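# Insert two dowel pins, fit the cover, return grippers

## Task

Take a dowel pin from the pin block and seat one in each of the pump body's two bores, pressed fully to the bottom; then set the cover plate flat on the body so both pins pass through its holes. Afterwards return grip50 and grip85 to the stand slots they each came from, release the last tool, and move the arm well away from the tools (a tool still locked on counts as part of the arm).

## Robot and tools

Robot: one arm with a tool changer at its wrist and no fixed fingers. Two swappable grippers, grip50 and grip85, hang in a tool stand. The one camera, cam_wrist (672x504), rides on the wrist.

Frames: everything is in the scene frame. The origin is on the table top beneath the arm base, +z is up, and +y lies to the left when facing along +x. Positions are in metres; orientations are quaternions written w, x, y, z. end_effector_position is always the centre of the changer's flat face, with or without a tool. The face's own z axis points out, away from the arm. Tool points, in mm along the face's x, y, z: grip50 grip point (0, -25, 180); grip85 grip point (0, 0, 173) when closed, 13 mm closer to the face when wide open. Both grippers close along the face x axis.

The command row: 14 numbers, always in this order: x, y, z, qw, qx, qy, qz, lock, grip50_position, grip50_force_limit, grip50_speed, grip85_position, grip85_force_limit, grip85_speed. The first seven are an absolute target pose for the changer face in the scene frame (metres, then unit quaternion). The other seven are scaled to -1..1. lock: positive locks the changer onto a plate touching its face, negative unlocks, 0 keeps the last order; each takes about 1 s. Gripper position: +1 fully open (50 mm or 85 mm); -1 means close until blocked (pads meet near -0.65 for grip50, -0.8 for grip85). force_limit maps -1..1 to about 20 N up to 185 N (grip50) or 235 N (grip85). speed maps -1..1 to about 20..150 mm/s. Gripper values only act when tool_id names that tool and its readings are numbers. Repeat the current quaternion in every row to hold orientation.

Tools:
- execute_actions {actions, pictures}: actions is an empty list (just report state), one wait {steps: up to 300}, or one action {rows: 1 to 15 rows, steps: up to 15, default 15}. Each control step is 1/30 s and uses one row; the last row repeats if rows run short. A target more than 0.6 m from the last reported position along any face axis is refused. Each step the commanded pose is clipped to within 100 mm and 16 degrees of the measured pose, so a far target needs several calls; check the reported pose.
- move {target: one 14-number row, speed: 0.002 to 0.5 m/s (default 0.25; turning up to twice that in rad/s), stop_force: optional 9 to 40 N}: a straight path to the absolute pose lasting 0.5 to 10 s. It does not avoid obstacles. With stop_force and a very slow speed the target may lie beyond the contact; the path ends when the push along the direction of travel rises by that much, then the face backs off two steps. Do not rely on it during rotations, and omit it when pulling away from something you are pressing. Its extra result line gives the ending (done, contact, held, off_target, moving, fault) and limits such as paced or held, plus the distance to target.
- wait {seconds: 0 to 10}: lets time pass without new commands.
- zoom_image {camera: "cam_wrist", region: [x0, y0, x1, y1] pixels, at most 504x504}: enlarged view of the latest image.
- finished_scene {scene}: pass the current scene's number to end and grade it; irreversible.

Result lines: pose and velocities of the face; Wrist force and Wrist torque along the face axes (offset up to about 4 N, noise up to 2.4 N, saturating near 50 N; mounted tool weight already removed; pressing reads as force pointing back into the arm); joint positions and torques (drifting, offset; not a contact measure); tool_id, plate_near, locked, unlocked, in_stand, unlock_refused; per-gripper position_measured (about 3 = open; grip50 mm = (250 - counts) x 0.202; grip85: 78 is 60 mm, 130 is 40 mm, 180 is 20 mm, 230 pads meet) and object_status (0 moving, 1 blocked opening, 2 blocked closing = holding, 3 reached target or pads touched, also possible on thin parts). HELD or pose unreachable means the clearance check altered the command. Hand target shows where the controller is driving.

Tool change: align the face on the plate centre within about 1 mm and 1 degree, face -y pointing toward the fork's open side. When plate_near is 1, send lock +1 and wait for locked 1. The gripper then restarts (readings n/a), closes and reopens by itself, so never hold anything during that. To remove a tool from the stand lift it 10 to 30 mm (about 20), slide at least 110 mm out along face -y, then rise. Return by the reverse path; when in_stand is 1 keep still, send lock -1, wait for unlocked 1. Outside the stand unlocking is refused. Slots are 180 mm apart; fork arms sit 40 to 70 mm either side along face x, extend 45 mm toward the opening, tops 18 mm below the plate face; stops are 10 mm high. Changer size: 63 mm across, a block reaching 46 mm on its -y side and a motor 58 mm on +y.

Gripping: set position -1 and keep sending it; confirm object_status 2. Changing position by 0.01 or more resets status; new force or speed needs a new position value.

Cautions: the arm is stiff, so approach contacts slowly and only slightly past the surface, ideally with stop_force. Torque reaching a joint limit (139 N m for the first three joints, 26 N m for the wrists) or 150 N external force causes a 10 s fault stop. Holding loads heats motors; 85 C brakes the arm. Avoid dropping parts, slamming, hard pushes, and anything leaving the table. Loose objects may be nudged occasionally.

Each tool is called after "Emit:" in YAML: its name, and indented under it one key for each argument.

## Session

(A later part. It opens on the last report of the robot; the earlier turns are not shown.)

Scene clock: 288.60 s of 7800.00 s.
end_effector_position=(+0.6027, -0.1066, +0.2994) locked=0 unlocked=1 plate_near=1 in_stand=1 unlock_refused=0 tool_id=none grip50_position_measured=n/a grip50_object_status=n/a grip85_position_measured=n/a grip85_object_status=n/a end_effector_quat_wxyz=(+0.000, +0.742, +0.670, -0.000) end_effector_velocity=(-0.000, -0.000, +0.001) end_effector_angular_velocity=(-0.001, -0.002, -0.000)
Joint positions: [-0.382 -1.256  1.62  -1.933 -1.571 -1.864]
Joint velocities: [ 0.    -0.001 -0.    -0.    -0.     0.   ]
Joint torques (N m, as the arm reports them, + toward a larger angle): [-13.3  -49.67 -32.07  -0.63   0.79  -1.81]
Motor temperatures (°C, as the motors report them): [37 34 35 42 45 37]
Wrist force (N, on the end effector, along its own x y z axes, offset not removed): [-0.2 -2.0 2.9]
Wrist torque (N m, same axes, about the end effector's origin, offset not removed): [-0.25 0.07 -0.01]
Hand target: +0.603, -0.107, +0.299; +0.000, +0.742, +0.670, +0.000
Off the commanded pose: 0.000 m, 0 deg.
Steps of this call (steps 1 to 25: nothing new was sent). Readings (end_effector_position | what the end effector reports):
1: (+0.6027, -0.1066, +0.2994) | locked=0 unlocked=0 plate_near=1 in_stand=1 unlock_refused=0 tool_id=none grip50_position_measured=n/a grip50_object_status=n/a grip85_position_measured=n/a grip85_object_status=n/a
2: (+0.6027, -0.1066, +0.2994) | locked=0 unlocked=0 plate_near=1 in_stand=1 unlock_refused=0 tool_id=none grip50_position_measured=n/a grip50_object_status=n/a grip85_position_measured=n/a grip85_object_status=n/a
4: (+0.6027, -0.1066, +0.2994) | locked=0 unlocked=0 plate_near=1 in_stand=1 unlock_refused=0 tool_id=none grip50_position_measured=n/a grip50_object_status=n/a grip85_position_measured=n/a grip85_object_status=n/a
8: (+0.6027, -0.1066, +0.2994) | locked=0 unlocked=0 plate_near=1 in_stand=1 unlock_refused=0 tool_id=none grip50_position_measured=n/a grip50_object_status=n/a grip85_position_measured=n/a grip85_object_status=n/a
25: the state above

Now to grip85: up, over, view at 35 mm above.

Emit:
move:
  target: [0.6027,-0.1066,0.35,0,0.7420,0.6704,0,0,1,0,0,1,0,0]
  speed: 0.05

Emit:
move:
  target: [0.6210,0.0725,0.35,0,0.7420,0.6704,0,0,1,0,0,1,0,0]
  speed: 0.15

Emit:
move:
  target: [0.6210,0.0725,0.3343,0,0.7420,0.6704,0,0,1,0,0,1,0,0]
  speed: 0.03

Emit:
zoom_image:
  camera: "cam_wrist"
  region: [200,220,460,400]

Scene clock: 293.23 s of 7800.00 s.
end_effector_position=(+0.6028, -0.1067, +0.3497) locked=0 unlocked=1 plate_near=0 in_stand=0 unlock_refused=0 tool_id=none grip50_position_measured=n/a grip50_object_status=n/a grip85_position_measured=n/a grip85_object_status=n/a end_effector_quat_wxyz=(+0.000, +0.742, +0.670, +0.000) end_effector_velocity=(-0.001, +0.001, +0.002) end_effector_angular_velocity=(+0.001, +0.001, +0.000)
Joint positions: [-0.382 -1.291  1.532 -1.811 -1.571 -1.864]
Joint velocities: [ 0.001 -0.003 -0.002  0.007 -0.     0.001]
Joint torques (N m, as the arm reports them, + toward a larger angle): [ -7.58 -48.84 -31.83  -0.86   2.33  -0.22]
Motor temperatures (°C, as the motors report them): [37 34 35 42 45 37]
Wrist force (N, on the end effector, along its own x y z axes, offset not removed): [-0.1 -1.2 1.0]
Wrist torque (N m, same axes, about the end effector's origin, offset not removed): [-0.08 0.07 -0.24]
Hand target: +0.603, -0.107, +0.350; +0.000, +0.742, +0.670, +0.000
Off the commanded pose: 0.000 m, 0 deg.
After step 90, 0.20 s passed at rest.
move: done

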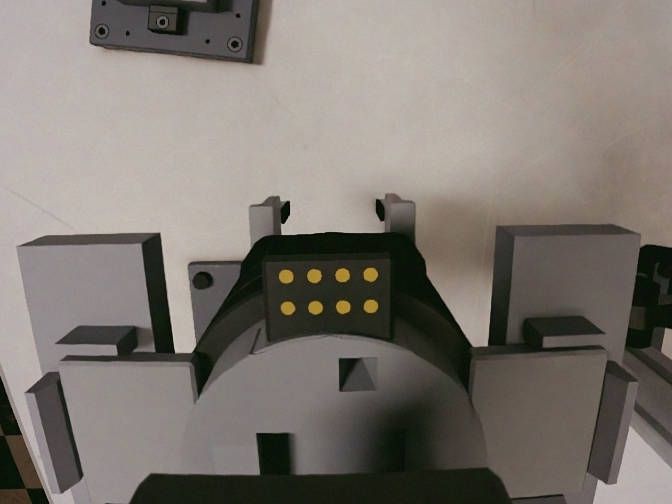

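Scene clock: 295.03 s of 7800.00 s.
end_effector_position=(+0.6208, +0.0722, +0.3500) locked=0 unlocked=1 plate_near=0 in_stand=0 unlock_refused=0 tool_id=none grip50_position_measured=n/a grip50_object_status=n/a grip85_position_measured=n/a grip85_object_status=n/a end_effector_quat_wxyz=(+0.000, +0.742, +0.670, -0.001) end_effector_velocity=(+0.001, +0.002, -0.001) end_effector_angular_velocity=(-0.001, +0.001, +0.001)
Joint positions: [-0.087 -1.26   1.491 -1.799 -1.572 -1.569]
Joint velocities: [ 0.004  0.003 -0.002  0.    -0.001  0.004]
Joint torques (N m, as the arm reports them, + toward a larger angle): [ 14.91 -29.3  -31.27  -0.95  -2.2    1.73]
Motor temperatures (°C, as the motors report them): [37 34 35 42 45 37]
Wrist force (N, on the end effector, along its own x y z axes, offset not removed): [2.6 2.4 3.7]
Wrist torque (N m, same axes, about the end effector's origin, offset not removed): [0.33 -0.05 -0.13]
Hand target: +0.621, +0.072, +0.350; +0.000, +0.742, +0.670, -0.001
Off the commanded pose: 0.000 m, 0 deg.
move: done

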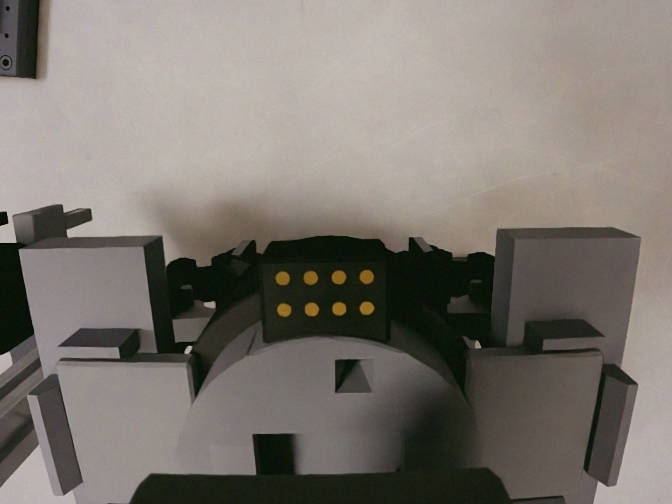

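Scene clock: 295.93 s of 7800.00 s.
end_effector_position=(+0.6209, +0.0725, +0.3346) locked=0 unlocked=1 plate_near=0 in_stand=0 unlock_refused=0 tool_id=none grip50_position_measured=n/a grip50_object_status=n/a grip85_position_measured=n/a grip85_object_status=n/a end_effector_quat_wxyz=(-0.000, +0.742, +0.670, -0.000) end_effector_velocity=(-0.000, -0.000, -0.003) end_effector_angular_velocity=(+0.001, +0.001, -0.001)
Joint positions: [-0.087 -1.251  1.519 -1.837 -1.571 -1.568]
Joint velocities: [-0.     0.002  0.005 -0.006  0.     0.001]
Joint torques (N m, as the arm reports them, + toward a larger angle): [ 13.76 -29.41 -15.15  -4.58   2.39   1.91]
Motor temperatures (°C, as the motors report them): [37 34 35 42 45 37]
Wrist force (N, on the end effector, along its own x y z axes, offset not removed): [3.2 -0.2 2.3]
Wrist torque (N m, same axes, about the end effector's origin, offset not removed): [-0.30 0.02 -0.12]
Hand target: +0.621, +0.073, +0.334; -0.000, +0.742, +0.670, -0.000
Off the commanded pose: 0.000 m, 0 deg.
move: done

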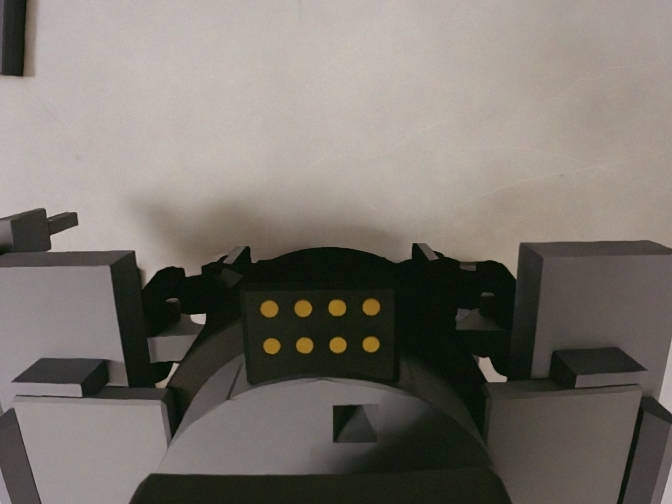

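Region (200, 220, 460, 400) of cam_wrist's 672x504 image, scaled by 1.938, with more detail than that image has; it fills the top 349 rows of this view, and the rest is white.

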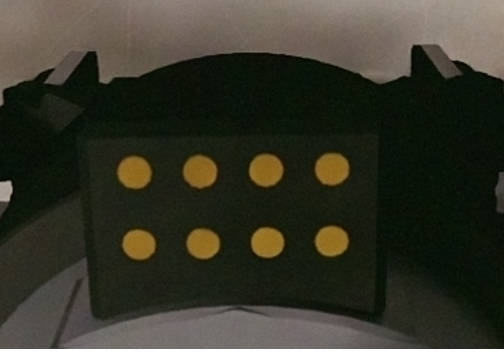

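Emit:
move:
  target: [0.6215,0.0719,0.303,0,0.7420,0.6704,0,0,1,0,0,1,0,0]
  speed: 0.03

Emit:
move:
  target: [0.6215,0.0719,0.296,0,0.7420,0.6704,0,0,1,0,0,1,0,0]
  speed: 0.003
  stop_force: 10

Scene clock: 301.50 s of 7800.00 s.
end_effector_position=(+0.6214, +0.0719, +0.3033) locked=0 unlocked=1 plate_near=0 in_stand=0 unlock_refused=0 tool_id=none grip50_position_measured=n/a grip50_object_status=n/a grip85_position_measured=n/a grip85_object_status=n/a end_effector_quat_wxyz=(-0.000, +0.742, +0.670, -0.000) end_effector_velocity=(-0.000, -0.000, -0.003) end_effector_angular_velocity=(+0.000, +0.002, -0.000)
Joint positions: [-0.088 -1.229  1.571 -1.912 -1.571 -1.569]
Joint velocities: [-0.001  0.002  0.005 -0.005  0.    -0.   ]
Joint torques (N m, as the arm reports them, + toward a larger angle): [-14.31 -30.01 -15.1   -5.02   2.37  -1.6 ]
Motor temperatures (°C, as the motors report them): [37 34 35 42 45 37]
Wrist force (N, on the end effector, along its own x y z axes, offset not removed): [-2.2 2.2 -2.8]
Wrist torque (N m, same axes, about the end effector's origin, offset not removed): [0.14 0.21 -0.03]
Hand target: +0.621, +0.072, +0.303; -0.000, +0.742, +0.670, -0.000
Off the commanded pose: 0.000 m, 0 deg.
After step 90, 1.17 s passed at rest.
move: done

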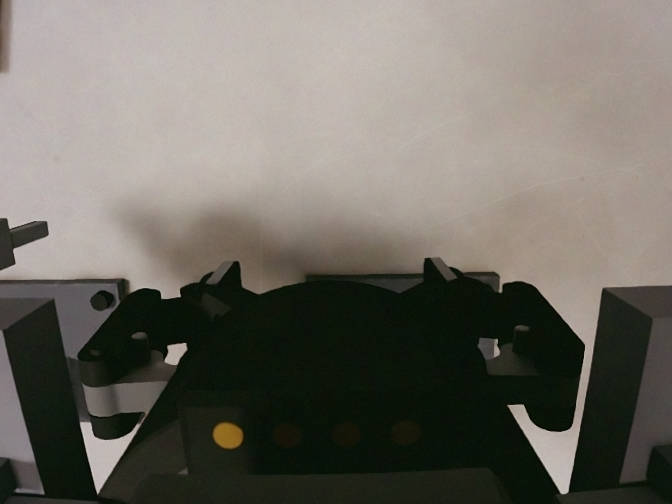

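Scene clock: 303.37 s of 7800.00 s.
end_effector_position=(+0.6215, +0.0719, +0.2990) locked=0 unlocked=1 plate_near=1 in_stand=1 unlock_refused=0 tool_id=none grip50_position_measured=n/a grip50_object_status=n/a grip85_position_measured=n/a grip85_object_status=n/a end_effector_quat_wxyz=(+0.000, +0.742, +0.670, +0.000) end_effector_velocity=(-0.000, -0.000, +0.001) end_effector_angular_velocity=(+0.000, +0.001, -0.002)
Joint positions: [-0.088 -1.225  1.578 -1.923 -1.571 -1.569]
Joint velocities: [-0.001 -0.001 -0.002  0.004  0.     0.001]
Joint torques (N m, as the arm reports them, + toward a larger angle): [ -3.94 -20.91 -23.37  -0.52   2.32  -1.45]
Motor temperatures (°C, as the motors report them): [37 34 35 42 45 37]
Wrist force (N, on the end effector, along its own x y z axes, offset not removed): [-2.7 -8.6 -27.4]
Wrist torque (N m, same axes, about the end effector's origin, offset not removed): [0.96 0.28 -0.24]
Hand target: +0.621, +0.072, +0.299; +0.000, +0.742, +0.670, +0.000
Off the commanded pose: 0.003 m, 0 deg.
move: contact

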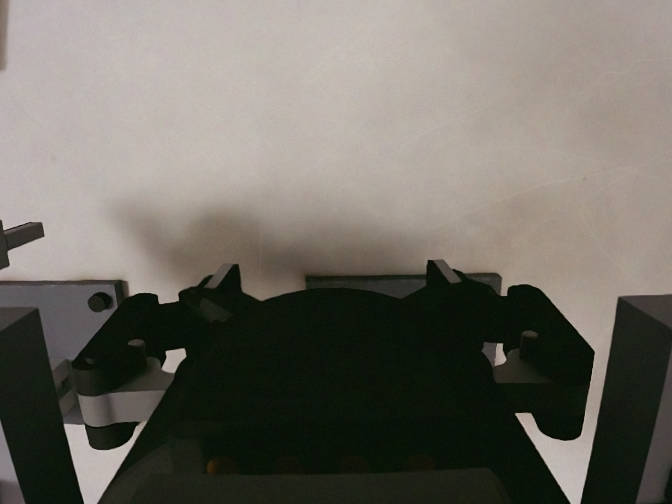

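Emit:
execute_actions:
  actions:
    - {"rows":[[0.6213,0.0718,0.2993,0,0.7420,0.6704,0,1,1,0,0,1,0,0]],"steps":15}
  pictures: false

Emit:
execute_actions:
  actions:
    - {"steps":25}
  pictures: false

Scene clock: 306.27 s of 7800.00 s.
end_effector_position=(+0.6213, +0.0718, +0.2993) locked=0 unlocked=0 plate_near=1 in_stand=1 unlock_refused=0 tool_id=none grip50_position_measured=n/a grip50_object_status=n/a grip85_position_measured=n/a grip85_object_status=n/a end_effector_quat_wxyz=(-0.000, +0.742, +0.670, -0.000) end_effector_velocity=(+0.000, +0.000, +0.002) end_effector_angular_velocity=(+0.000, -0.003, +0.001)
Joint positions: [-0.088 -1.226  1.578 -1.922 -1.571 -1.569]
Joint velocities: [ 0.    -0.002 -0.002  0.001  0.    -0.   ]
Joint torques (N m, as the arm reports them, + toward a larger angle): [-12.99 -49.87 -13.87  -0.29   2.29  -1.61]
Motor temperatures (°C, as the motors report them): [37 34 35 42 45 37]
Wrist force (N, on the end effector, along its own x y z axes, offset not removed): [-0.1 2.9 0.8]
Wrist torque (N m, same axes, about the end effector's origin, offset not removed): [-0.14 0.33 -0.02]
Hand target: +0.621, +0.072, +0.299; -0.000, +0.742, +0.670, +0.000
Off the commanded pose: 0.000 m, 0 deg.
Steps of this call (steps 1 to 72: nothing new was sent; steps 73 to 87: all 15 steps of this action). Readings (end_effector_position | what the end effector reports):
73: (+0.6215, +0.0719, +0.2991) | locked=0 unlocked=0 plate_near=1 in_stand=1 unlock_refused=0 tool_id=none grip50_position_measured=n/a grip50_object_status=n/a grip85_position_measured=n/a grip85_object_status=n/a
74: (+0.6214, +0.0719, +0.2991) | locked=0 unlocked=0 plate_near=1 in_stand=1 unlock_refused=0 tool_id=none grip50_position_measured=n/a grip50_object_status=n/a grip85_position_measured=n/a grip85_object_status=n/a
76: (+0.6214, +0.0719, +0.2992) | locked=0 unlocked=0 plate_near=1 in_stand=1 unlock_refused=0 tool_id=none grip50_position_measured=n/a grip50_object_status=n/a grip85_position_measured=n/a grip85_object_status=n/a
80: (+0.6214, +0.0719, +0.2993) | locked=0 unlocked=0 plate_near=1 in_stand=1 unlock_refused=0 tool_id=none grip50_position_measured=n/a grip50_object_status=n/a grip85_position_measured=n/a grip85_object_status=n/a
87: the state above

Scene clock: 307.10 s of 7800.00 s.
end_effector_position=(+0.6213, +0.0718, +0.2994) locked=1 unlocked=0 plate_near=1 in_stand=1 unlock_refused=0 tool_id=grip85 grip50_position_measured=n/a grip50_object_status=n/a grip85_position_measured=n/a grip85_object_status=n/a end_effector_quat_wxyz=(-0.000, +0.742, +0.670, +0.000) end_effector_velocity=(+0.000, -0.000, +0.001) end_effector_angular_velocity=(-0.001, -0.003, -0.001)
Joint positions: [-0.088 -1.226  1.578 -1.922 -1.571 -1.569]
Joint velocities: [-0.001 -0.001 -0.001 -0.    -0.     0.   ]
Joint torques (N m, as the arm reports them, + toward a larger angle): [-11.93 -45.43 -25.56  -4.51  -1.18  -1.43]
Motor temperatures (°C, as the motors report them): [37 34 35 42 45 37]
Wrist force (N, on the end effector, along its own x y z axes, offset not removed): [2.8 0.8 -6.6]
Wrist torque (N m, same axes, about the end effector's origin, offset not removed): [-0.03 0.55 0.05]
Hand target: +0.621, +0.072, +0.299; -0.000, +0.742, +0.670, +0.000
Off the commanded pose: 0.000 m, 0 deg.
Steps of this call (steps 1 to 25: nothing new was sent). Readings (end_effector_position | what the end effector reports):
1: (+0.6213, +0.0718, +0.2993) | locked=0 unlocked=0 plate_near=1 in_stand=1 unlock_refused=0 tool_id=none grip50_position_measured=n/a grip50_object_status=n/a grip85_position_measured=n/a grip85_object_status=n/a
2: (+0.6213, +0.0718, +0.2993) | locked=0 unlocked=0 plate_near=1 in_stand=1 unlock_refused=0 tool_id=none grip50_position_measured=n/a grip50_object_status=n/a grip85_position_measured=n/a grip85_object_status=n/a
4: (+0.6213, +0.0718, +0.2993) | locked=0 unlocked=0 plate_near=1 in_stand=1 unlock_refused=0 tool_id=none grip50_position_measured=n/a grip50_object_status=n/a grip85_position_measured=n/a grip85_object_status=n/a
8: (+0.6213, +0.0718, +0.2993) | locked=0 unlocked=0 plate_near=1 in_stand=1 unlock_refused=0 tool_id=none grip50_position_measured=n/a grip50_object_status=n/a grip85_position_measured=n/a grip85_object_status=n/a
25: the state above

Emit:
move:
  target: [0.6213,0.0718,0.32,0,0.7420,0.6704,0,0,1,0,0,1,0,0]
  speed: 0.03

Emit:
move:
  target: [0.4969,0.0844,0.32,0,0.7420,0.6704,0,0,1,0,0,1,0,0]
  speed: 0.1

Emit:
move:
  target: [0.345,0.0136,0.34,0,0.7071,0.7071,0,0,1,0,0,1,0,0]
  speed: 0.15

Emit:
zoom_image:
  camera: "cam_wrist"
  region: [220,40,460,290]

Scene clock: 313.77 s of 7800.00 s.
end_effector_position=(+0.6214, +0.0718, +0.3197) locked=1 unlocked=0 plate_near=1 in_stand=0 unlock_refused=0 tool_id=grip85 grip50_position_measured=n/a grip50_object_status=n/a grip85_position_measured=3 grip85_object_status=3 end_effector_quat_wxyz=(+0.000, +0.742, +0.670, -0.000) end_effector_velocity=(+0.001, -0.000, +0.004) end_effector_angular_velocity=(+0.001, -0.002, -0.000)
Joint positions: [-0.088 -1.241  1.544 -1.873 -1.571 -1.569]
Joint velocities: [-0.    -0.002 -0.007  0.007  0.001  0.   ]
Joint torques (N m, as the arm reports them, + toward a larger angle): [ -5.48 -57.88 -38.36  -1.95   2.49   0.03]
Motor temperatures (°C, as the motors report them): [37 34 35 42 45 37]
Wrist force (N, on the end effector, along its own x y z axes, offset not removed): [-0.9 0.3 5.4]
Wrist torque (N m, same axes, about the end effector's origin, offset not removed): [-0.04 0.21 -0.33]
Hand target: +0.621, +0.072, +0.320; +0.000, +0.742, +0.670, +0.000
Off the commanded pose: 0.000 m, 0 deg.
After step 160, 0.27 s passed at rest.
move: done

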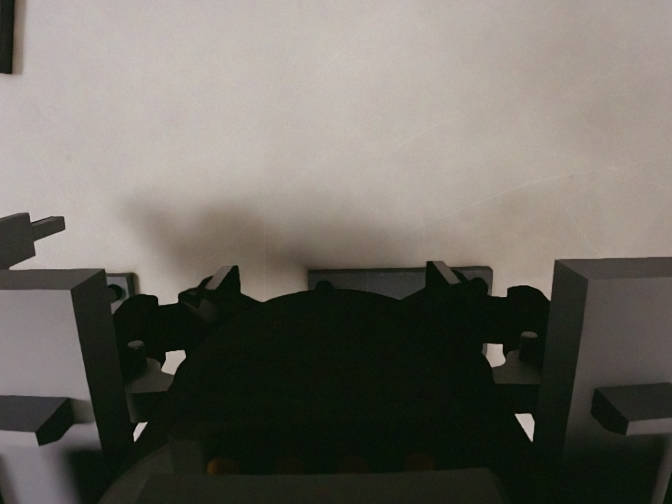

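Scene clock: 315.57 s of 7800.00 s.
end_effector_position=(+0.4971, +0.0844, +0.3202) locked=1 unlocked=0 plate_near=1 in_stand=0 unlock_refused=0 tool_id=grip85 grip50_position_measured=n/a grip50_object_status=n/a grip85_position_measured=3 grip85_object_status=3 end_effector_quat_wxyz=(+0.000, +0.742, +0.670, -0.000) end_effector_velocity=(-0.002, -0.000, +0.000) end_effector_angular_velocity=(+0.000, -0.000, -0.000)
Joint positions: [-0.087 -1.523  1.885 -1.932 -1.571 -1.569]
Joint velocities: [-0.001 -0.005  0.006 -0.     0.    -0.001]
Joint torques (N m, as the arm reports them, + toward a larger angle): [-14.   -44.23 -21.48  -6.01   1.54  -1.74]
Motor temperatures (°C, as the motors report them): [37 34 35 42 45 37]
Wrist force (N, on the end effector, along its own x y z axes, offset not removed): [-0.9 -2.5 3.2]
Wrist torque (N m, same axes, about the end effector's origin, offset not removed): [-0.29 -0.02 -0.21]
Hand target: +0.497, +0.084, +0.320; -0.000, +0.742, +0.670, -0.000
Off the commanded pose: 0.000 m, 0 deg.
move: done

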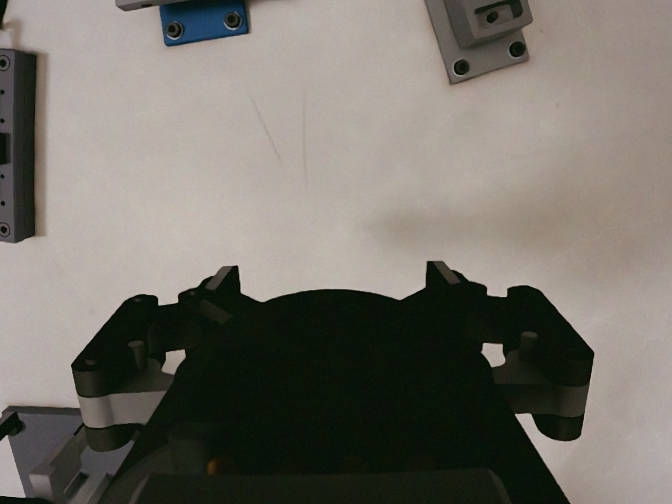

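Scene clock: 317.33 s of 7800.00 s.
end_effector_position=(+0.3455, +0.0138, +0.3401) locked=1 unlocked=0 plate_near=1 in_stand=0 unlock_refused=0 tool_id=grip85 grip50_position_measured=n/a grip50_object_status=n/a grip85_position_measured=3 grip85_object_status=3 end_effector_quat_wxyz=(-0.000, +0.707, +0.707, +0.000) end_effector_velocity=(-0.002, -0.001, +0.000) end_effector_angular_velocity=(+0.001, +0.001, +0.002)
Joint positions: [-0.344 -1.963  2.187 -1.794 -1.57  -1.927]
Joint velocities: [-0.005 -0.006  0.003  0.004  0.001 -0.007]
Joint torques (N m, as the arm reports them, + toward a larger angle): [-14.34 -22.42 -23.33  -1.93   2.48  -1.65]
Motor temperatures (°C, as the motors report them): [37 34 35 42 45 37]
Wrist force (N, on the end effector, along its own x y z axes, offset not removed): [2.2 1.8 -0.2]
Wrist torque (N m, same axes, about the end effector's origin, offset not removed): [-0.02 0.08 -0.14]
Hand target: +0.345, +0.014, +0.340; -0.000, +0.707, +0.707, +0.001
Off the commanded pose: 0.001 m, 0 deg.
move: done

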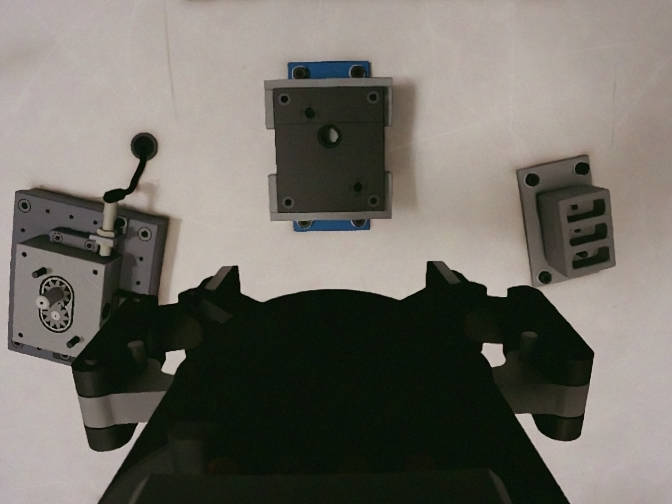

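Region (220, 40, 460, 290) of cam_wrist's 672x504 image, scaled by 2.016, with more detail than that image has; it fills the left 484 columns of this view, and the rest is white.

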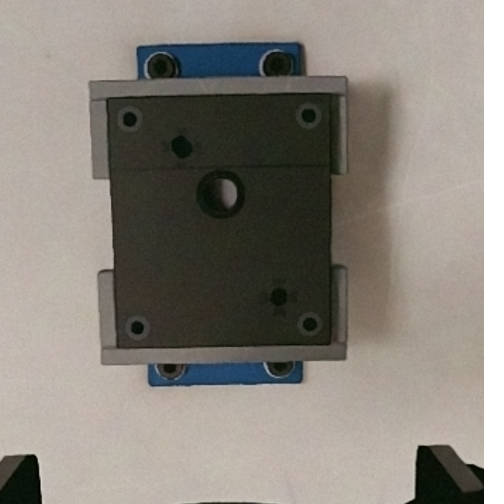

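Emit:
move:
  target: [0.2888,0.0130,0.27,0,0.7096,0.7046,0,0,1,0,0,1,-0.5,-0.8]
  speed: 0.08

Emit:
zoom_image:
  camera: "cam_wrist"
  region: [190,120,480,320]

Scene clock: 332.83 s of 7800.00 s.
end_effector_position=(+0.2889, +0.0131, +0.2703) locked=1 unlocked=0 plate_near=1 in_stand=0 unlock_refused=0 tool_id=grip85 grip50_position_measured=n/a grip50_object_status=n/a grip85_position_measured=3 grip85_object_status=3 end_effector_quat_wxyz=(+0.000, +0.710, +0.705, +0.000) end_effector_velocity=(-0.001, -0.000, -0.001) end_effector_angular_velocity=(-0.000, -0.004, -0.001)
Joint positions: [-0.422 -2.092  2.437 -1.915 -1.571 -1.997]
Joint velocities: [-0.003 -0.006  0.006 -0.004  0.001 -0.003]
Joint torques (N m, as the arm reports them, + toward a larger angle): [-12.47 -15.01 -19.82  -5.83   2.48  -1.79]
Motor temperatures (°C, as the motors report them): [37 34 35 42 45 37]
Wrist force (N, on the end effector, along its own x y z axes, offset not removed): [1.5 -0.9 2.2]
Wrist torque (N m, same axes, about the end effector's origin, offset not removed): [-0.04 0.03 -0.15]
Hand target: +0.289, +0.013, +0.270; -0.000, +0.710, +0.705, +0.000
Off the commanded pose: 0.000 m, 0 deg.
After step 90, 10.87 s passed at rest.
move: done

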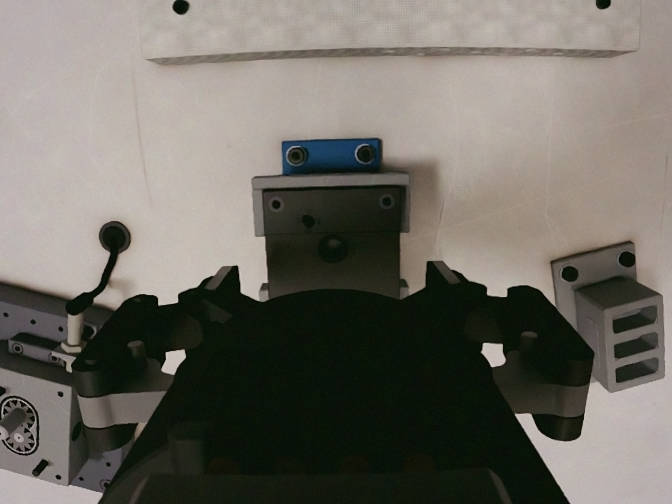

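Region (190, 120, 480, 320) of cam_wrist's 672x504 image, scaled by 1.738, with more detail than that image has; it fills the top 348 rows of this view, and the rest is white.

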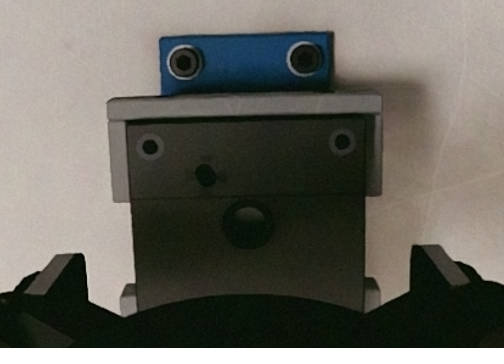

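Emit:
move:
  target: [0.2889,0.0131,0.232,0,0.7096,0.7046,0,0,0,0,0,1,-0.5,-0.5]
  speed: 0.02
  stop_force: 12

Scene clock: 345.27 s of 7800.00 s.
end_effector_position=(+0.2888, +0.0132, +0.2323) locked=1 unlocked=0 plate_near=1 in_stand=0 unlock_refused=0 tool_id=grip85 grip50_position_measured=n/a grip50_object_status=n/a grip85_position_measured=3 grip85_object_status=3 end_effector_quat_wxyz=(-0.000, +0.710, +0.705, -0.000) end_effector_velocity=(+0.000, -0.000, -0.003) end_effector_angular_velocity=(-0.001, +0.001, +0.001)
Joint positions: [-0.421 -2.034  2.518 -2.053 -1.571 -1.997]
Joint velocities: [ 0.     0.006  0.005 -0.01  -0.001 -0.001]
Joint torques (N m, as the arm reports them, + toward a larger angle): [ 13.05   4.65 -19.26  -5.81  -2.18   1.97]
Motor temperatures (°C, as the motors report them): [37 34 35 42 45 37]
Wrist force (N, on the end effector, along its own x y z axes, offset not removed): [1.7 0.2 1.8]
Wrist torque (N m, same axes, about the end effector's origin, offset not removed): [0.07 0.05 -0.08]
Hand target: +0.289, +0.013, +0.232; -0.000, +0.710, +0.705, -0.000
Off the commanded pose: 0.000 m, 0 deg.
After step 90, 7.20 s passed at rest.
move: done

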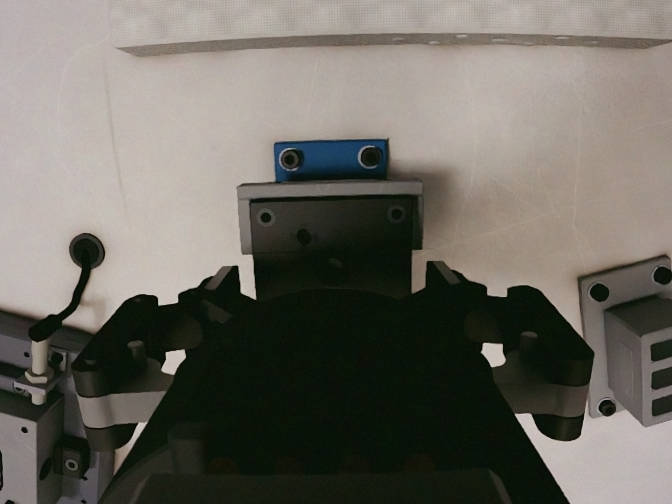

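Emit:
move:
  target: [0.2889,0.0131,0.220,0,0.7096,0.7046,0,0,0,0,0,1,-0.5,-0.5]
  speed: 0.006
  stop_force: 12

Emit:
move:
  target: [0.2889,0.0131,0.220,0,0.7096,0.7046,0,0,0,0,0,-1,-0.5,-0.8]
  speed: 0.006

Scene clock: 351.00 s of 7800.00 s.
end_effector_position=(+0.2889, +0.0131, +0.2202) locked=1 unlocked=0 plate_near=1 in_stand=0 unlock_refused=0 tool_id=grip85 grip50_position_measured=n/a grip50_object_status=n/a grip85_position_measured=3 grip85_object_status=3 end_effector_quat_wxyz=(-0.000, +0.710, +0.705, -0.000) end_effector_velocity=(-0.000, +0.000, -0.002) end_effector_angular_velocity=(+0.001, +0.001, -0.001)
Joint positions: [-0.421 -2.01   2.542 -2.102 -1.571 -1.997]
Joint velocities: [-0.     0.004  0.004 -0.007  0.     0.   ]
Joint torques (N m, as the arm reports them, + toward a larger angle): [  0.24   4.22 -18.49  -5.75  -1.47  -1.35]
Motor temperatures (°C, as the motors report them): [37 34 35 42 45 37]
Wrist force (N, on the end effector, along its own x y z axes, offset not removed): [1.6 -1.0 1.5]
Wrist torque (N m, same axes, about the end effector's origin, offset not removed): [-0.12 0.06 -0.09]
Hand target: +0.289, +0.013, +0.220; -0.000, +0.710, +0.705, -0.000
Off the commanded pose: 0.000 m, 0 deg.
After step 90, 0.50 s passed at rest.
move: done

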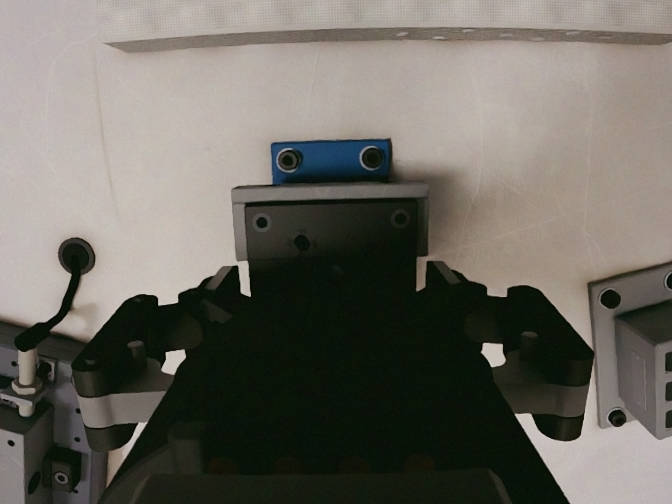

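Scene clock: 351.87 s of 7800.00 s.
end_effector_position=(+0.2889, +0.0131, +0.2201) locked=1 unlocked=0 plate_near=1 in_stand=0 unlock_refused=0 tool_id=grip85 grip50_position_measured=n/a grip50_object_status=n/a grip85_position_measured=52 grip85_object_status=2 end_effector_quat_wxyz=(+0.000, +0.710, +0.705, +0.000) end_effector_velocity=(-0.000, +0.000, -0.000) end_effector_angular_velocity=(-0.000, +0.000, +0.001)
Joint positions: [-0.421 -2.009  2.542 -2.102 -1.571 -1.997]
Joint velocities: [ 0.     0.    -0.     0.    -0.    -0.001]
Joint torques (N m, as the arm reports them, + toward a larger angle): [ -1.55  10.29 -11.1   -6.26  -1.81  -1.64]
Motor temperatures (°C, as the motors report them): [37 34 35 42 45 37]
Wrist force (N, on the end effector, along its own x y z axes, offset not removed): [8.4 -12.1 -42.3]
Wrist torque (N m, same axes, about the end effector's origin, offset not removed): [2.04 1.08 -0.15]
Hand target: +0.289, +0.013, +0.220; -0.000, +0.710, +0.705, +0.000
Off the commanded pose: 0.000 m, 0 deg.
move: done

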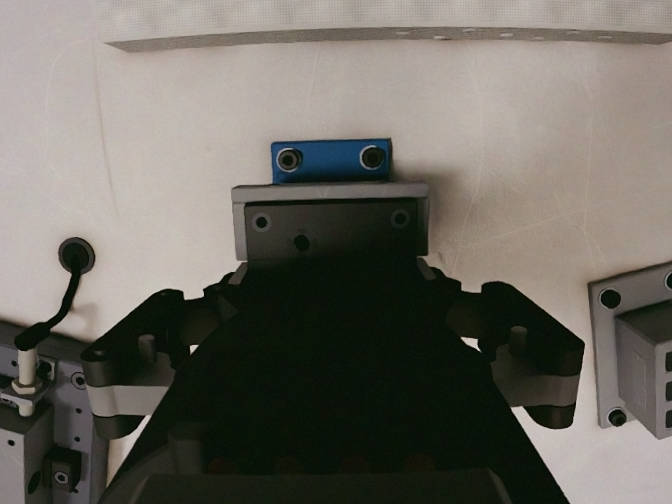

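Emit:
move:
  target: [0.2889,0.0131,0.2245,0,0.7096,0.7046,0,0,0,0,0,1,-0.5,0]
  speed: 0.01

Emit:
move:
  target: [0.2889,0.0131,0.2245,0,0.7096,0.7046,0,0,0,0,0,-1,-0.5,-0.8]
  speed: 0.006

Scene clock: 354.93 s of 7800.00 s.
end_effector_position=(+0.2889, +0.0131, +0.2242) locked=1 unlocked=0 plate_near=1 in_stand=0 unlock_refused=0 tool_id=grip85 grip50_position_measured=n/a grip50_object_status=n/a grip85_position_measured=3 grip85_object_status=3 end_effector_quat_wxyz=(+0.000, +0.710, +0.705, +0.000) end_effector_velocity=(+0.000, -0.000, +0.003) end_effector_angular_velocity=(-0.001, -0.002, +0.001)
Joint positions: [-0.421 -2.018  2.534 -2.086 -1.571 -1.997]
Joint velocities: [ 0.    -0.006 -0.007  0.01  -0.    -0.   ]
Joint torques (N m, as the arm reports them, + toward a larger angle): [ -5.09 -16.61 -34.48  -2.    -1.78  -0.49]
Motor temperatures (°C, as the motors report them): [37 34 35 42 45 37]
Wrist force (N, on the end effector, along its own x y z axes, offset not removed): [0.7 0.1 -0.6]
Wrist torque (N m, same axes, about the end effector's origin, offset not removed): [0.00 0.08 -0.20]
Hand target: +0.289, +0.013, +0.224; +0.000, +0.710, +0.705, +0.000
Off the commanded pose: 0.000 m, 0 deg.
move: done

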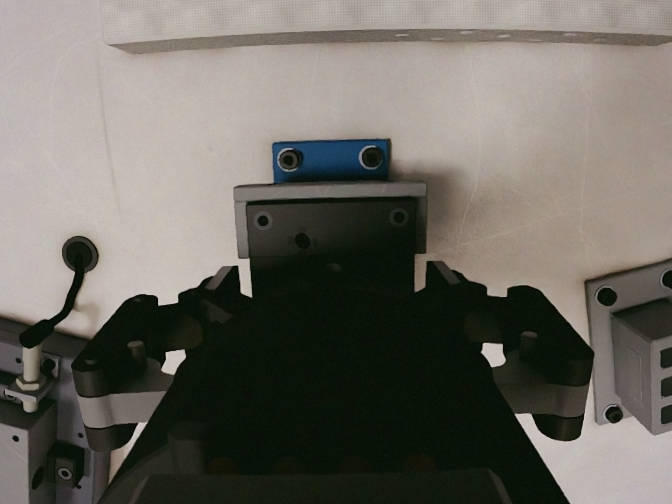

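Scene clock: 355.80 s of 7800.00 s.
end_effector_position=(+0.2889, +0.0131, +0.2246) locked=1 unlocked=0 plate_near=1 in_stand=0 unlock_refused=0 tool_id=grip85 grip50_position_measured=n/a grip50_object_status=n/a grip85_position_measured=52 grip85_object_status=2 end_effector_quat_wxyz=(+0.000, +0.710, +0.705, +0.000) end_effector_velocity=(-0.000, +0.000, -0.000) end_effector_angular_velocity=(+0.001, +0.001, -0.000)
Joint positions: [-0.421 -2.018  2.533 -2.084 -1.571 -1.997]
Joint velocities: [ 0.001  0.     0.001 -0.     0.001  0.001]
Joint torques (N m, as the arm reports them, + toward a larger angle): [ -5.07  -9.25 -22.87  -2.12  -1.97   0.21]
Motor temperatures (°C, as the motors report them): [37 34 35 42 45 37]
Wrist force (N, on the end effector, along its own x y z axes, offset not removed): [4.1 -9.6 -30.3]
Wrist torque (N m, same axes, about the end effector's origin, offset not removed): [1.43 0.81 -0.08]
Hand target: +0.289, +0.013, +0.224; +0.000, +0.710, +0.705, +0.000
Off the commanded pose: 0.000 m, 0 deg.
move: done

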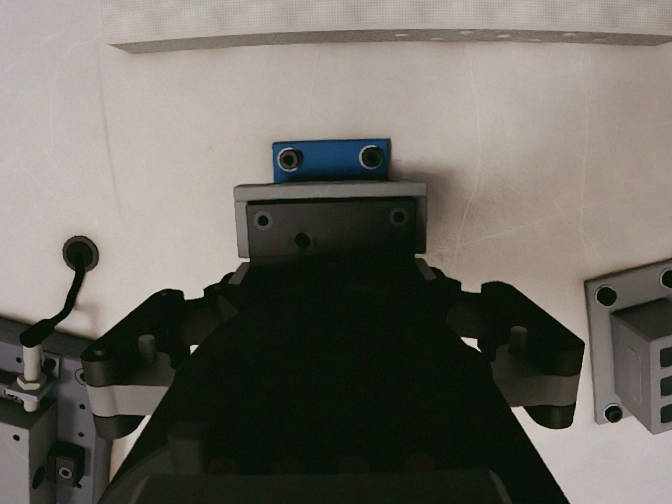

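Emit:
move:
  target: [0.2889,0.0131,0.31,0,0.7096,0.7046,0,0,0,0,0,-1,-0.5,-0.8]
  speed: 0.05

Emit:
move:
  target: [0.3932,-0.1875,0.30,0,0.7934,0.6087,0,0,0,0,0,-1,-0.5,-0.8]
  speed: 0.12

Scene clock: 359.97 s of 7800.00 s.
end_effector_position=(+0.2892, +0.0130, +0.3096) locked=1 unlocked=0 plate_near=1 in_stand=0 unlock_refused=0 tool_id=grip85 grip50_position_measured=n/a grip50_object_status=n/a grip85_position_measured=52 grip85_object_status=2 end_effector_quat_wxyz=(+0.000, +0.710, +0.705, -0.000) end_effector_velocity=(+0.000, -0.000, +0.003) end_effector_angular_velocity=(-0.001, -0.001, -0.000)
Joint positions: [-0.421 -2.129  2.348 -1.789 -1.571 -1.997]
Joint velocities: [-0.    -0.002 -0.007  0.008  0.     0.   ]
Joint torques (N m, as the arm reports them, + toward a larger angle): [-13.02 -16.25 -40.1   -2.24   1.38  -1.57]
Motor temperatures (°C, as the motors report them): [37 34 35 42 45 37]
Wrist force (N, on the end effector, along its own x y z axes, offset not removed): [0.4 0.5 5.0]
Wrist torque (N m, same axes, about the end effector's origin, offset not removed): [0.00 0.24 -0.23]
Hand target: +0.289, +0.013, +0.310; +0.000, +0.710, +0.705, +0.000
Off the commanded pose: 0.000 m, 0 deg.
move: done

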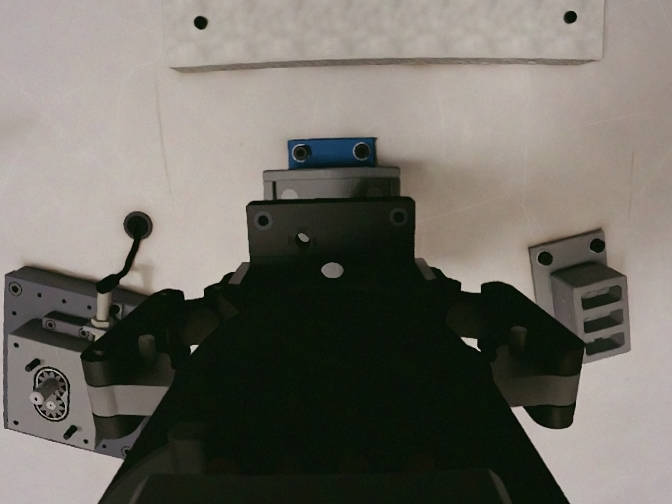

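Scene clock: 362.40 s of 7800.00 s.
end_effector_position=(+0.3931, -0.1871, +0.2998) locked=1 unlocked=0 plate_near=1 in_stand=0 unlock_refused=0 tool_id=grip85 grip50_position_measured=n/a grip50_object_status=n/a grip85_position_measured=52 grip85_object_status=2 end_effector_quat_wxyz=(+0.000, +0.793, +0.609, +0.001) end_effector_velocity=(+0.002, -0.002, -0.001) end_effector_angular_velocity=(+0.000, +0.001, -0.002)
Joint positions: [-0.743 -1.674  2.088 -1.983 -1.57  -2.064]
Joint velocities: [-0.001  0.008 -0.005 -0.003 -0.     0.001]
Joint torques (N m, as the arm reports them, + toward a larger angle): [-13.25 -15.01 -37.89  -6.36   2.16   2.03]
Motor temperatures (°C, as the motors report them): [37 34 35 42 45 37]
Wrist force (N, on the end effector, along its own x y z axes, offset not removed): [3.3 1.0 4.6]
Wrist torque (N m, same axes, about the end effector's origin, offset not removed): [-0.08 0.03 -0.20]
Hand target: +0.393, -0.187, +0.300; +0.000, +0.793, +0.609, +0.001
Off the commanded pose: 0.000 m, 0 deg.
move: done

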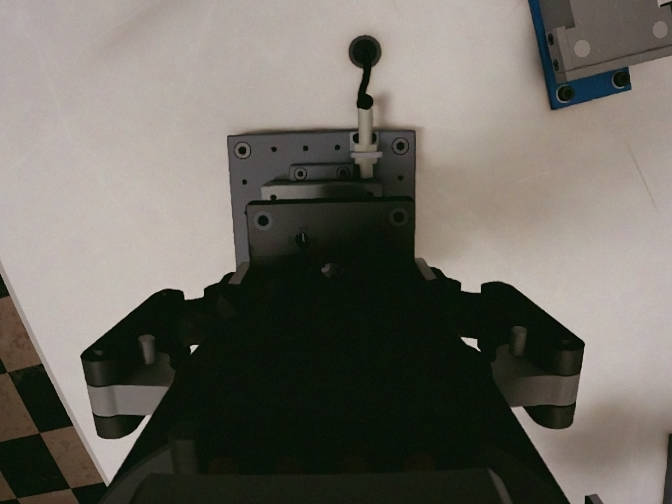

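Emit:
move:
  target: [0.3932,-0.1875,0.272,0,0.7934,0.6087,0,0,0,0,0,-1,-0.5,-0.8]
  speed: 0.02
  stop_force: 12

Emit:
zoom_image:
  camera: "cam_wrist"
  region: [220,110,450,300]

Scene clock: 368.23 s of 7800.00 s.
end_effector_position=(+0.3931, -0.1874, +0.2723) locked=1 unlocked=0 plate_near=1 in_stand=0 unlock_refused=0 tool_id=grip85 grip50_position_measured=n/a grip50_object_status=n/a grip85_position_measured=52 grip85_object_status=2 end_effector_quat_wxyz=(-0.000, +0.793, +0.609, +0.000) end_effector_velocity=(+0.000, -0.000, -0.002) end_effector_angular_velocity=(-0.001, -0.000, +0.000)
Joint positions: [-0.743 -1.641  2.136 -2.065 -1.571 -2.064]
Joint velocities: [-0.     0.003  0.004 -0.008 -0.    -0.   ]
Joint torques (N m, as the arm reports them, + toward a larger angle): [ 14.16 -15.97 -19.94  -6.41  -2.29   2.03]
Motor temperatures (°C, as the motors report them): [37 34 35 42 45 37]
Wrist force (N, on the end effector, along its own x y z axes, offset not removed): [-0.1 -0.5 3.0]
Wrist torque (N m, same axes, about the end effector's origin, offset not removed): [-0.03 0.27 0.01]
Hand target: +0.393, -0.187, +0.272; -0.000, +0.793, +0.609, -0.000
Off the commanded pose: 0.000 m, 0 deg.
After step 90, 1.13 s passed at rest.
move: done

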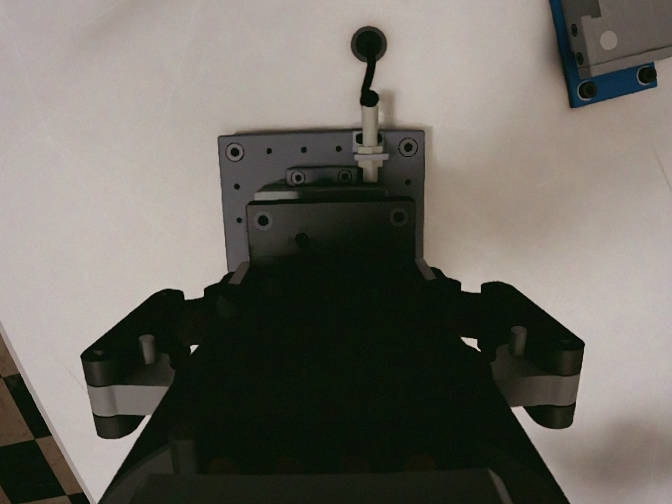

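Region (220, 110, 450, 300) of cam_wrist's 672x504 image, scaled by 2.191, with more detail than that image has; it fills the top 416 rows of this view, and the rest is white.

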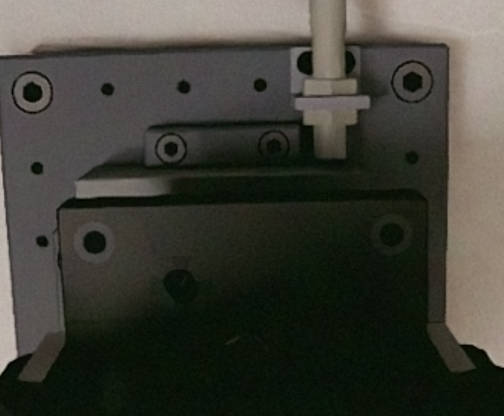

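Emit:
move:
  target: [0.3932,-0.1875,0.244,0,0.7934,0.6087,0,0,0,0,0,-1,-0.5,-0.8]
  speed: 0.003
  stop_force: 10

Scene clock: 377.30 s of 7800.00 s.
end_effector_position=(+0.3931, -0.1874, +0.2508) locked=1 unlocked=0 plate_near=1 in_stand=0 unlock_refused=0 tool_id=grip85 grip50_position_measured=n/a grip50_object_status=n/a grip85_position_measured=52 grip85_object_status=2 end_effector_quat_wxyz=(+0.000, +0.793, +0.609, -0.000) end_effector_velocity=(-0.000, +0.000, -0.000) end_effector_angular_velocity=(+0.003, +0.004, -0.001)
Joint positions: [-0.743 -1.61   2.171 -2.13  -1.571 -2.064]
Joint velocities: [-0.     0.001 -0.001  0.005 -0.     0.   ]
Joint torques (N m, as the arm reports them, + toward a larger angle): [-12.93 -18.47 -27.19  -3.33  -1.96  -1.88]
Motor temperatures (°C, as the motors report them): [37 34 35 42 45 37]
Wrist force (N, on the end effector, along its own x y z axes, offset not removed): [8.3 -14.1 -38.1]
Wrist torque (N m, same axes, about the end effector's origin, offset not removed): [2.45 1.27 -0.03]
Hand target: +0.393, -0.187, +0.251; +0.000, +0.793, +0.609, +0.000
Off the commanded pose: 0.007 m, 0 deg.
move: contact

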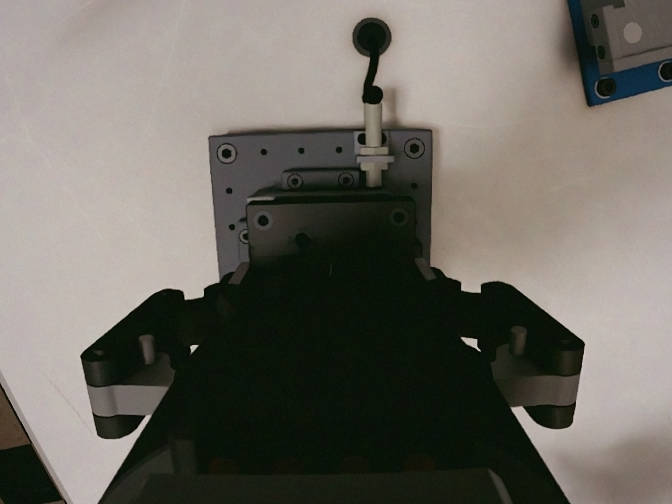

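Emit:
zoom_image:
  camera: "cam_wrist"
  region: [230,160,430,300]

Region (230, 160, 430, 300) of cam_wrist's 672x504 image, scaled by 2.520, with more detail than that image has; it fills the top 353 rows of this view, and the rest is white.

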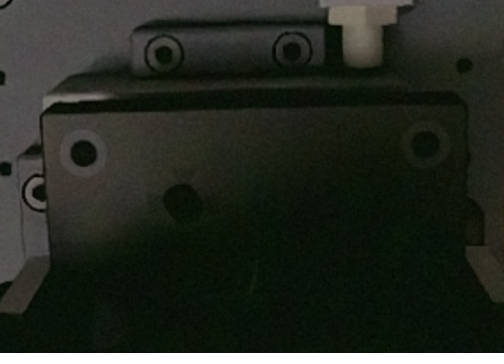

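Emit:
move:
  target: [0.3929,-0.1872,0.2525,0,0.7934,0.6087,0,0,0,0,0,-1,-0.5,-0.8]
  speed: 0.004

Emit:
move:
  target: [0.3929,-0.1872,0.244,0,0.7934,0.6087,0,0,0,0,0,-1,-0.5,-0.8]
  speed: 0.002
  stop_force: 10

Scene clock: 392.40 s of 7800.00 s.
end_effector_position=(+0.3929, -0.1872, +0.2524) locked=1 unlocked=0 plate_near=1 in_stand=0 unlock_refused=0 tool_id=grip85 grip50_position_measured=n/a grip50_object_status=n/a grip85_position_measured=52 grip85_object_status=2 end_effector_quat_wxyz=(+0.000, +0.793, +0.609, -0.000) end_effector_velocity=(-0.000, +0.000, +0.001) end_effector_angular_velocity=(+0.001, +0.000, +0.000)
Joint positions: [-0.743 -1.613  2.169 -2.125 -1.571 -2.064]
Joint velocities: [-0.    -0.001 -0.001  0.003  0.001 -0.001]
Joint torques (N m, as the arm reports them, + toward a larger angle): [ -7.44 -38.13 -35.98  -1.98   1.98  -0.42]
Motor temperatures (°C, as the motors report them): [37 34 35 42 45 37]
Wrist force (N, on the end effector, along its own x y z axes, offset not removed): [-0.5 -1.9 3.4]
Wrist torque (N m, same axes, about the end effector's origin, offset not removed): [-0.07 -0.06 0.01]
Hand target: +0.393, -0.187, +0.252; +0.000, +0.793, +0.609, +0.000
Off the commanded pose: 0.000 m, 0 deg.
After step 90, 11.40 s passed at rest.
move: done

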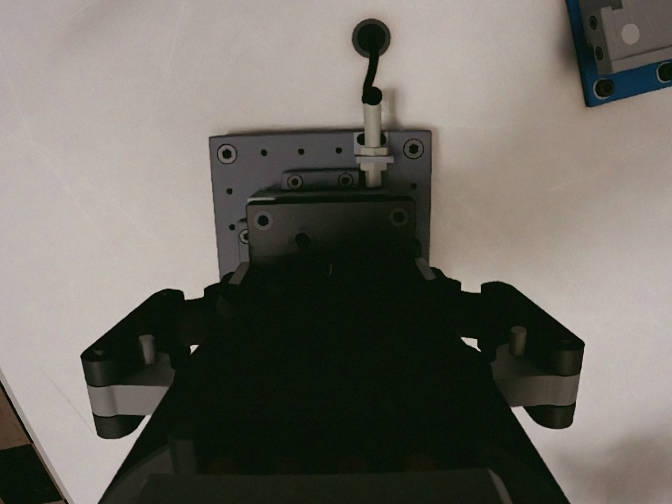

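Scene clock: 393.57 s of 7800.00 s.
end_effector_position=(+0.3929, -0.1872, +0.2508) locked=1 unlocked=0 plate_near=1 in_stand=0 unlock_refused=0 tool_id=grip85 grip50_position_measured=n/a grip50_object_status=n/a grip85_position_measured=52 grip85_object_status=2 end_effector_quat_wxyz=(+0.000, +0.793, +0.609, +0.000) end_effector_velocity=(-0.000, +0.000, -0.001) end_effector_angular_velocity=(-0.001, +0.001, +0.000)
Joint positions: [-0.743 -1.611  2.172 -2.13  -1.571 -2.064]
Joint velocities: [-0.    -0.     0.002 -0.002 -0.001 -0.001]
Joint torques (N m, as the arm reports them, + toward a larger angle): [ -6.22 -15.32 -27.46  -3.52   2.37  -0.01]
Motor temperatures (°C, as the motors report them): [37 34 35 42 45 37]
Wrist force (N, on the end effector, along its own x y z axes, offset not removed): [5.7 -9.3 -32.5]
Wrist torque (N m, same axes, about the end effector's origin, offset not removed): [2.44 1.04 0.06]
Hand target: +0.393, -0.187, +0.251; +0.000, +0.793, +0.609, -0.000
Off the commanded pose: 0.007 m, 0 deg.
move: contact

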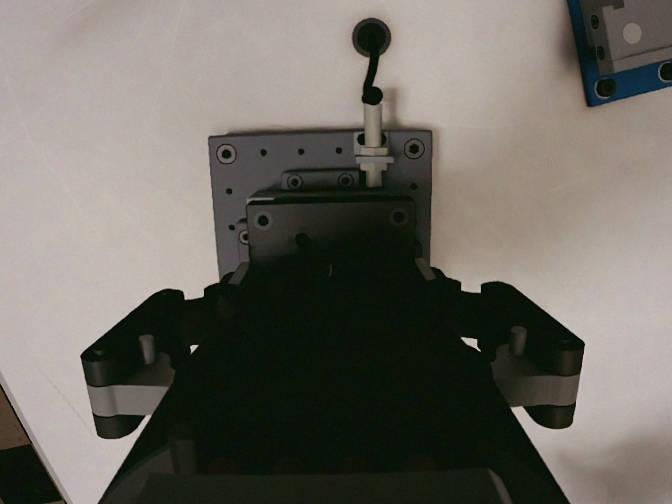

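Emit:
zoom_image:
  camera: "cam_wrist"
  region: [280,220,360,285]

Region (280, 220, 360, 285) of cam_wrist's 672x504 image, scaled by 6.300, with more detail than that image has; it fills the top 410 rows of this view, and the rest is white.

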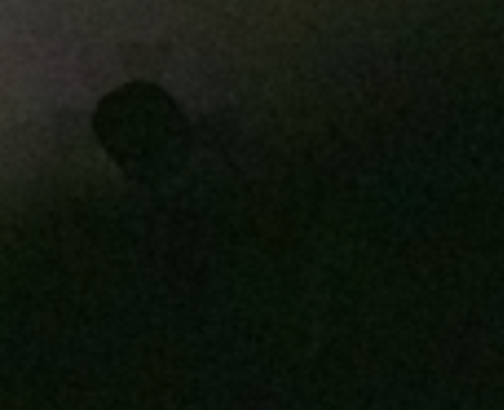

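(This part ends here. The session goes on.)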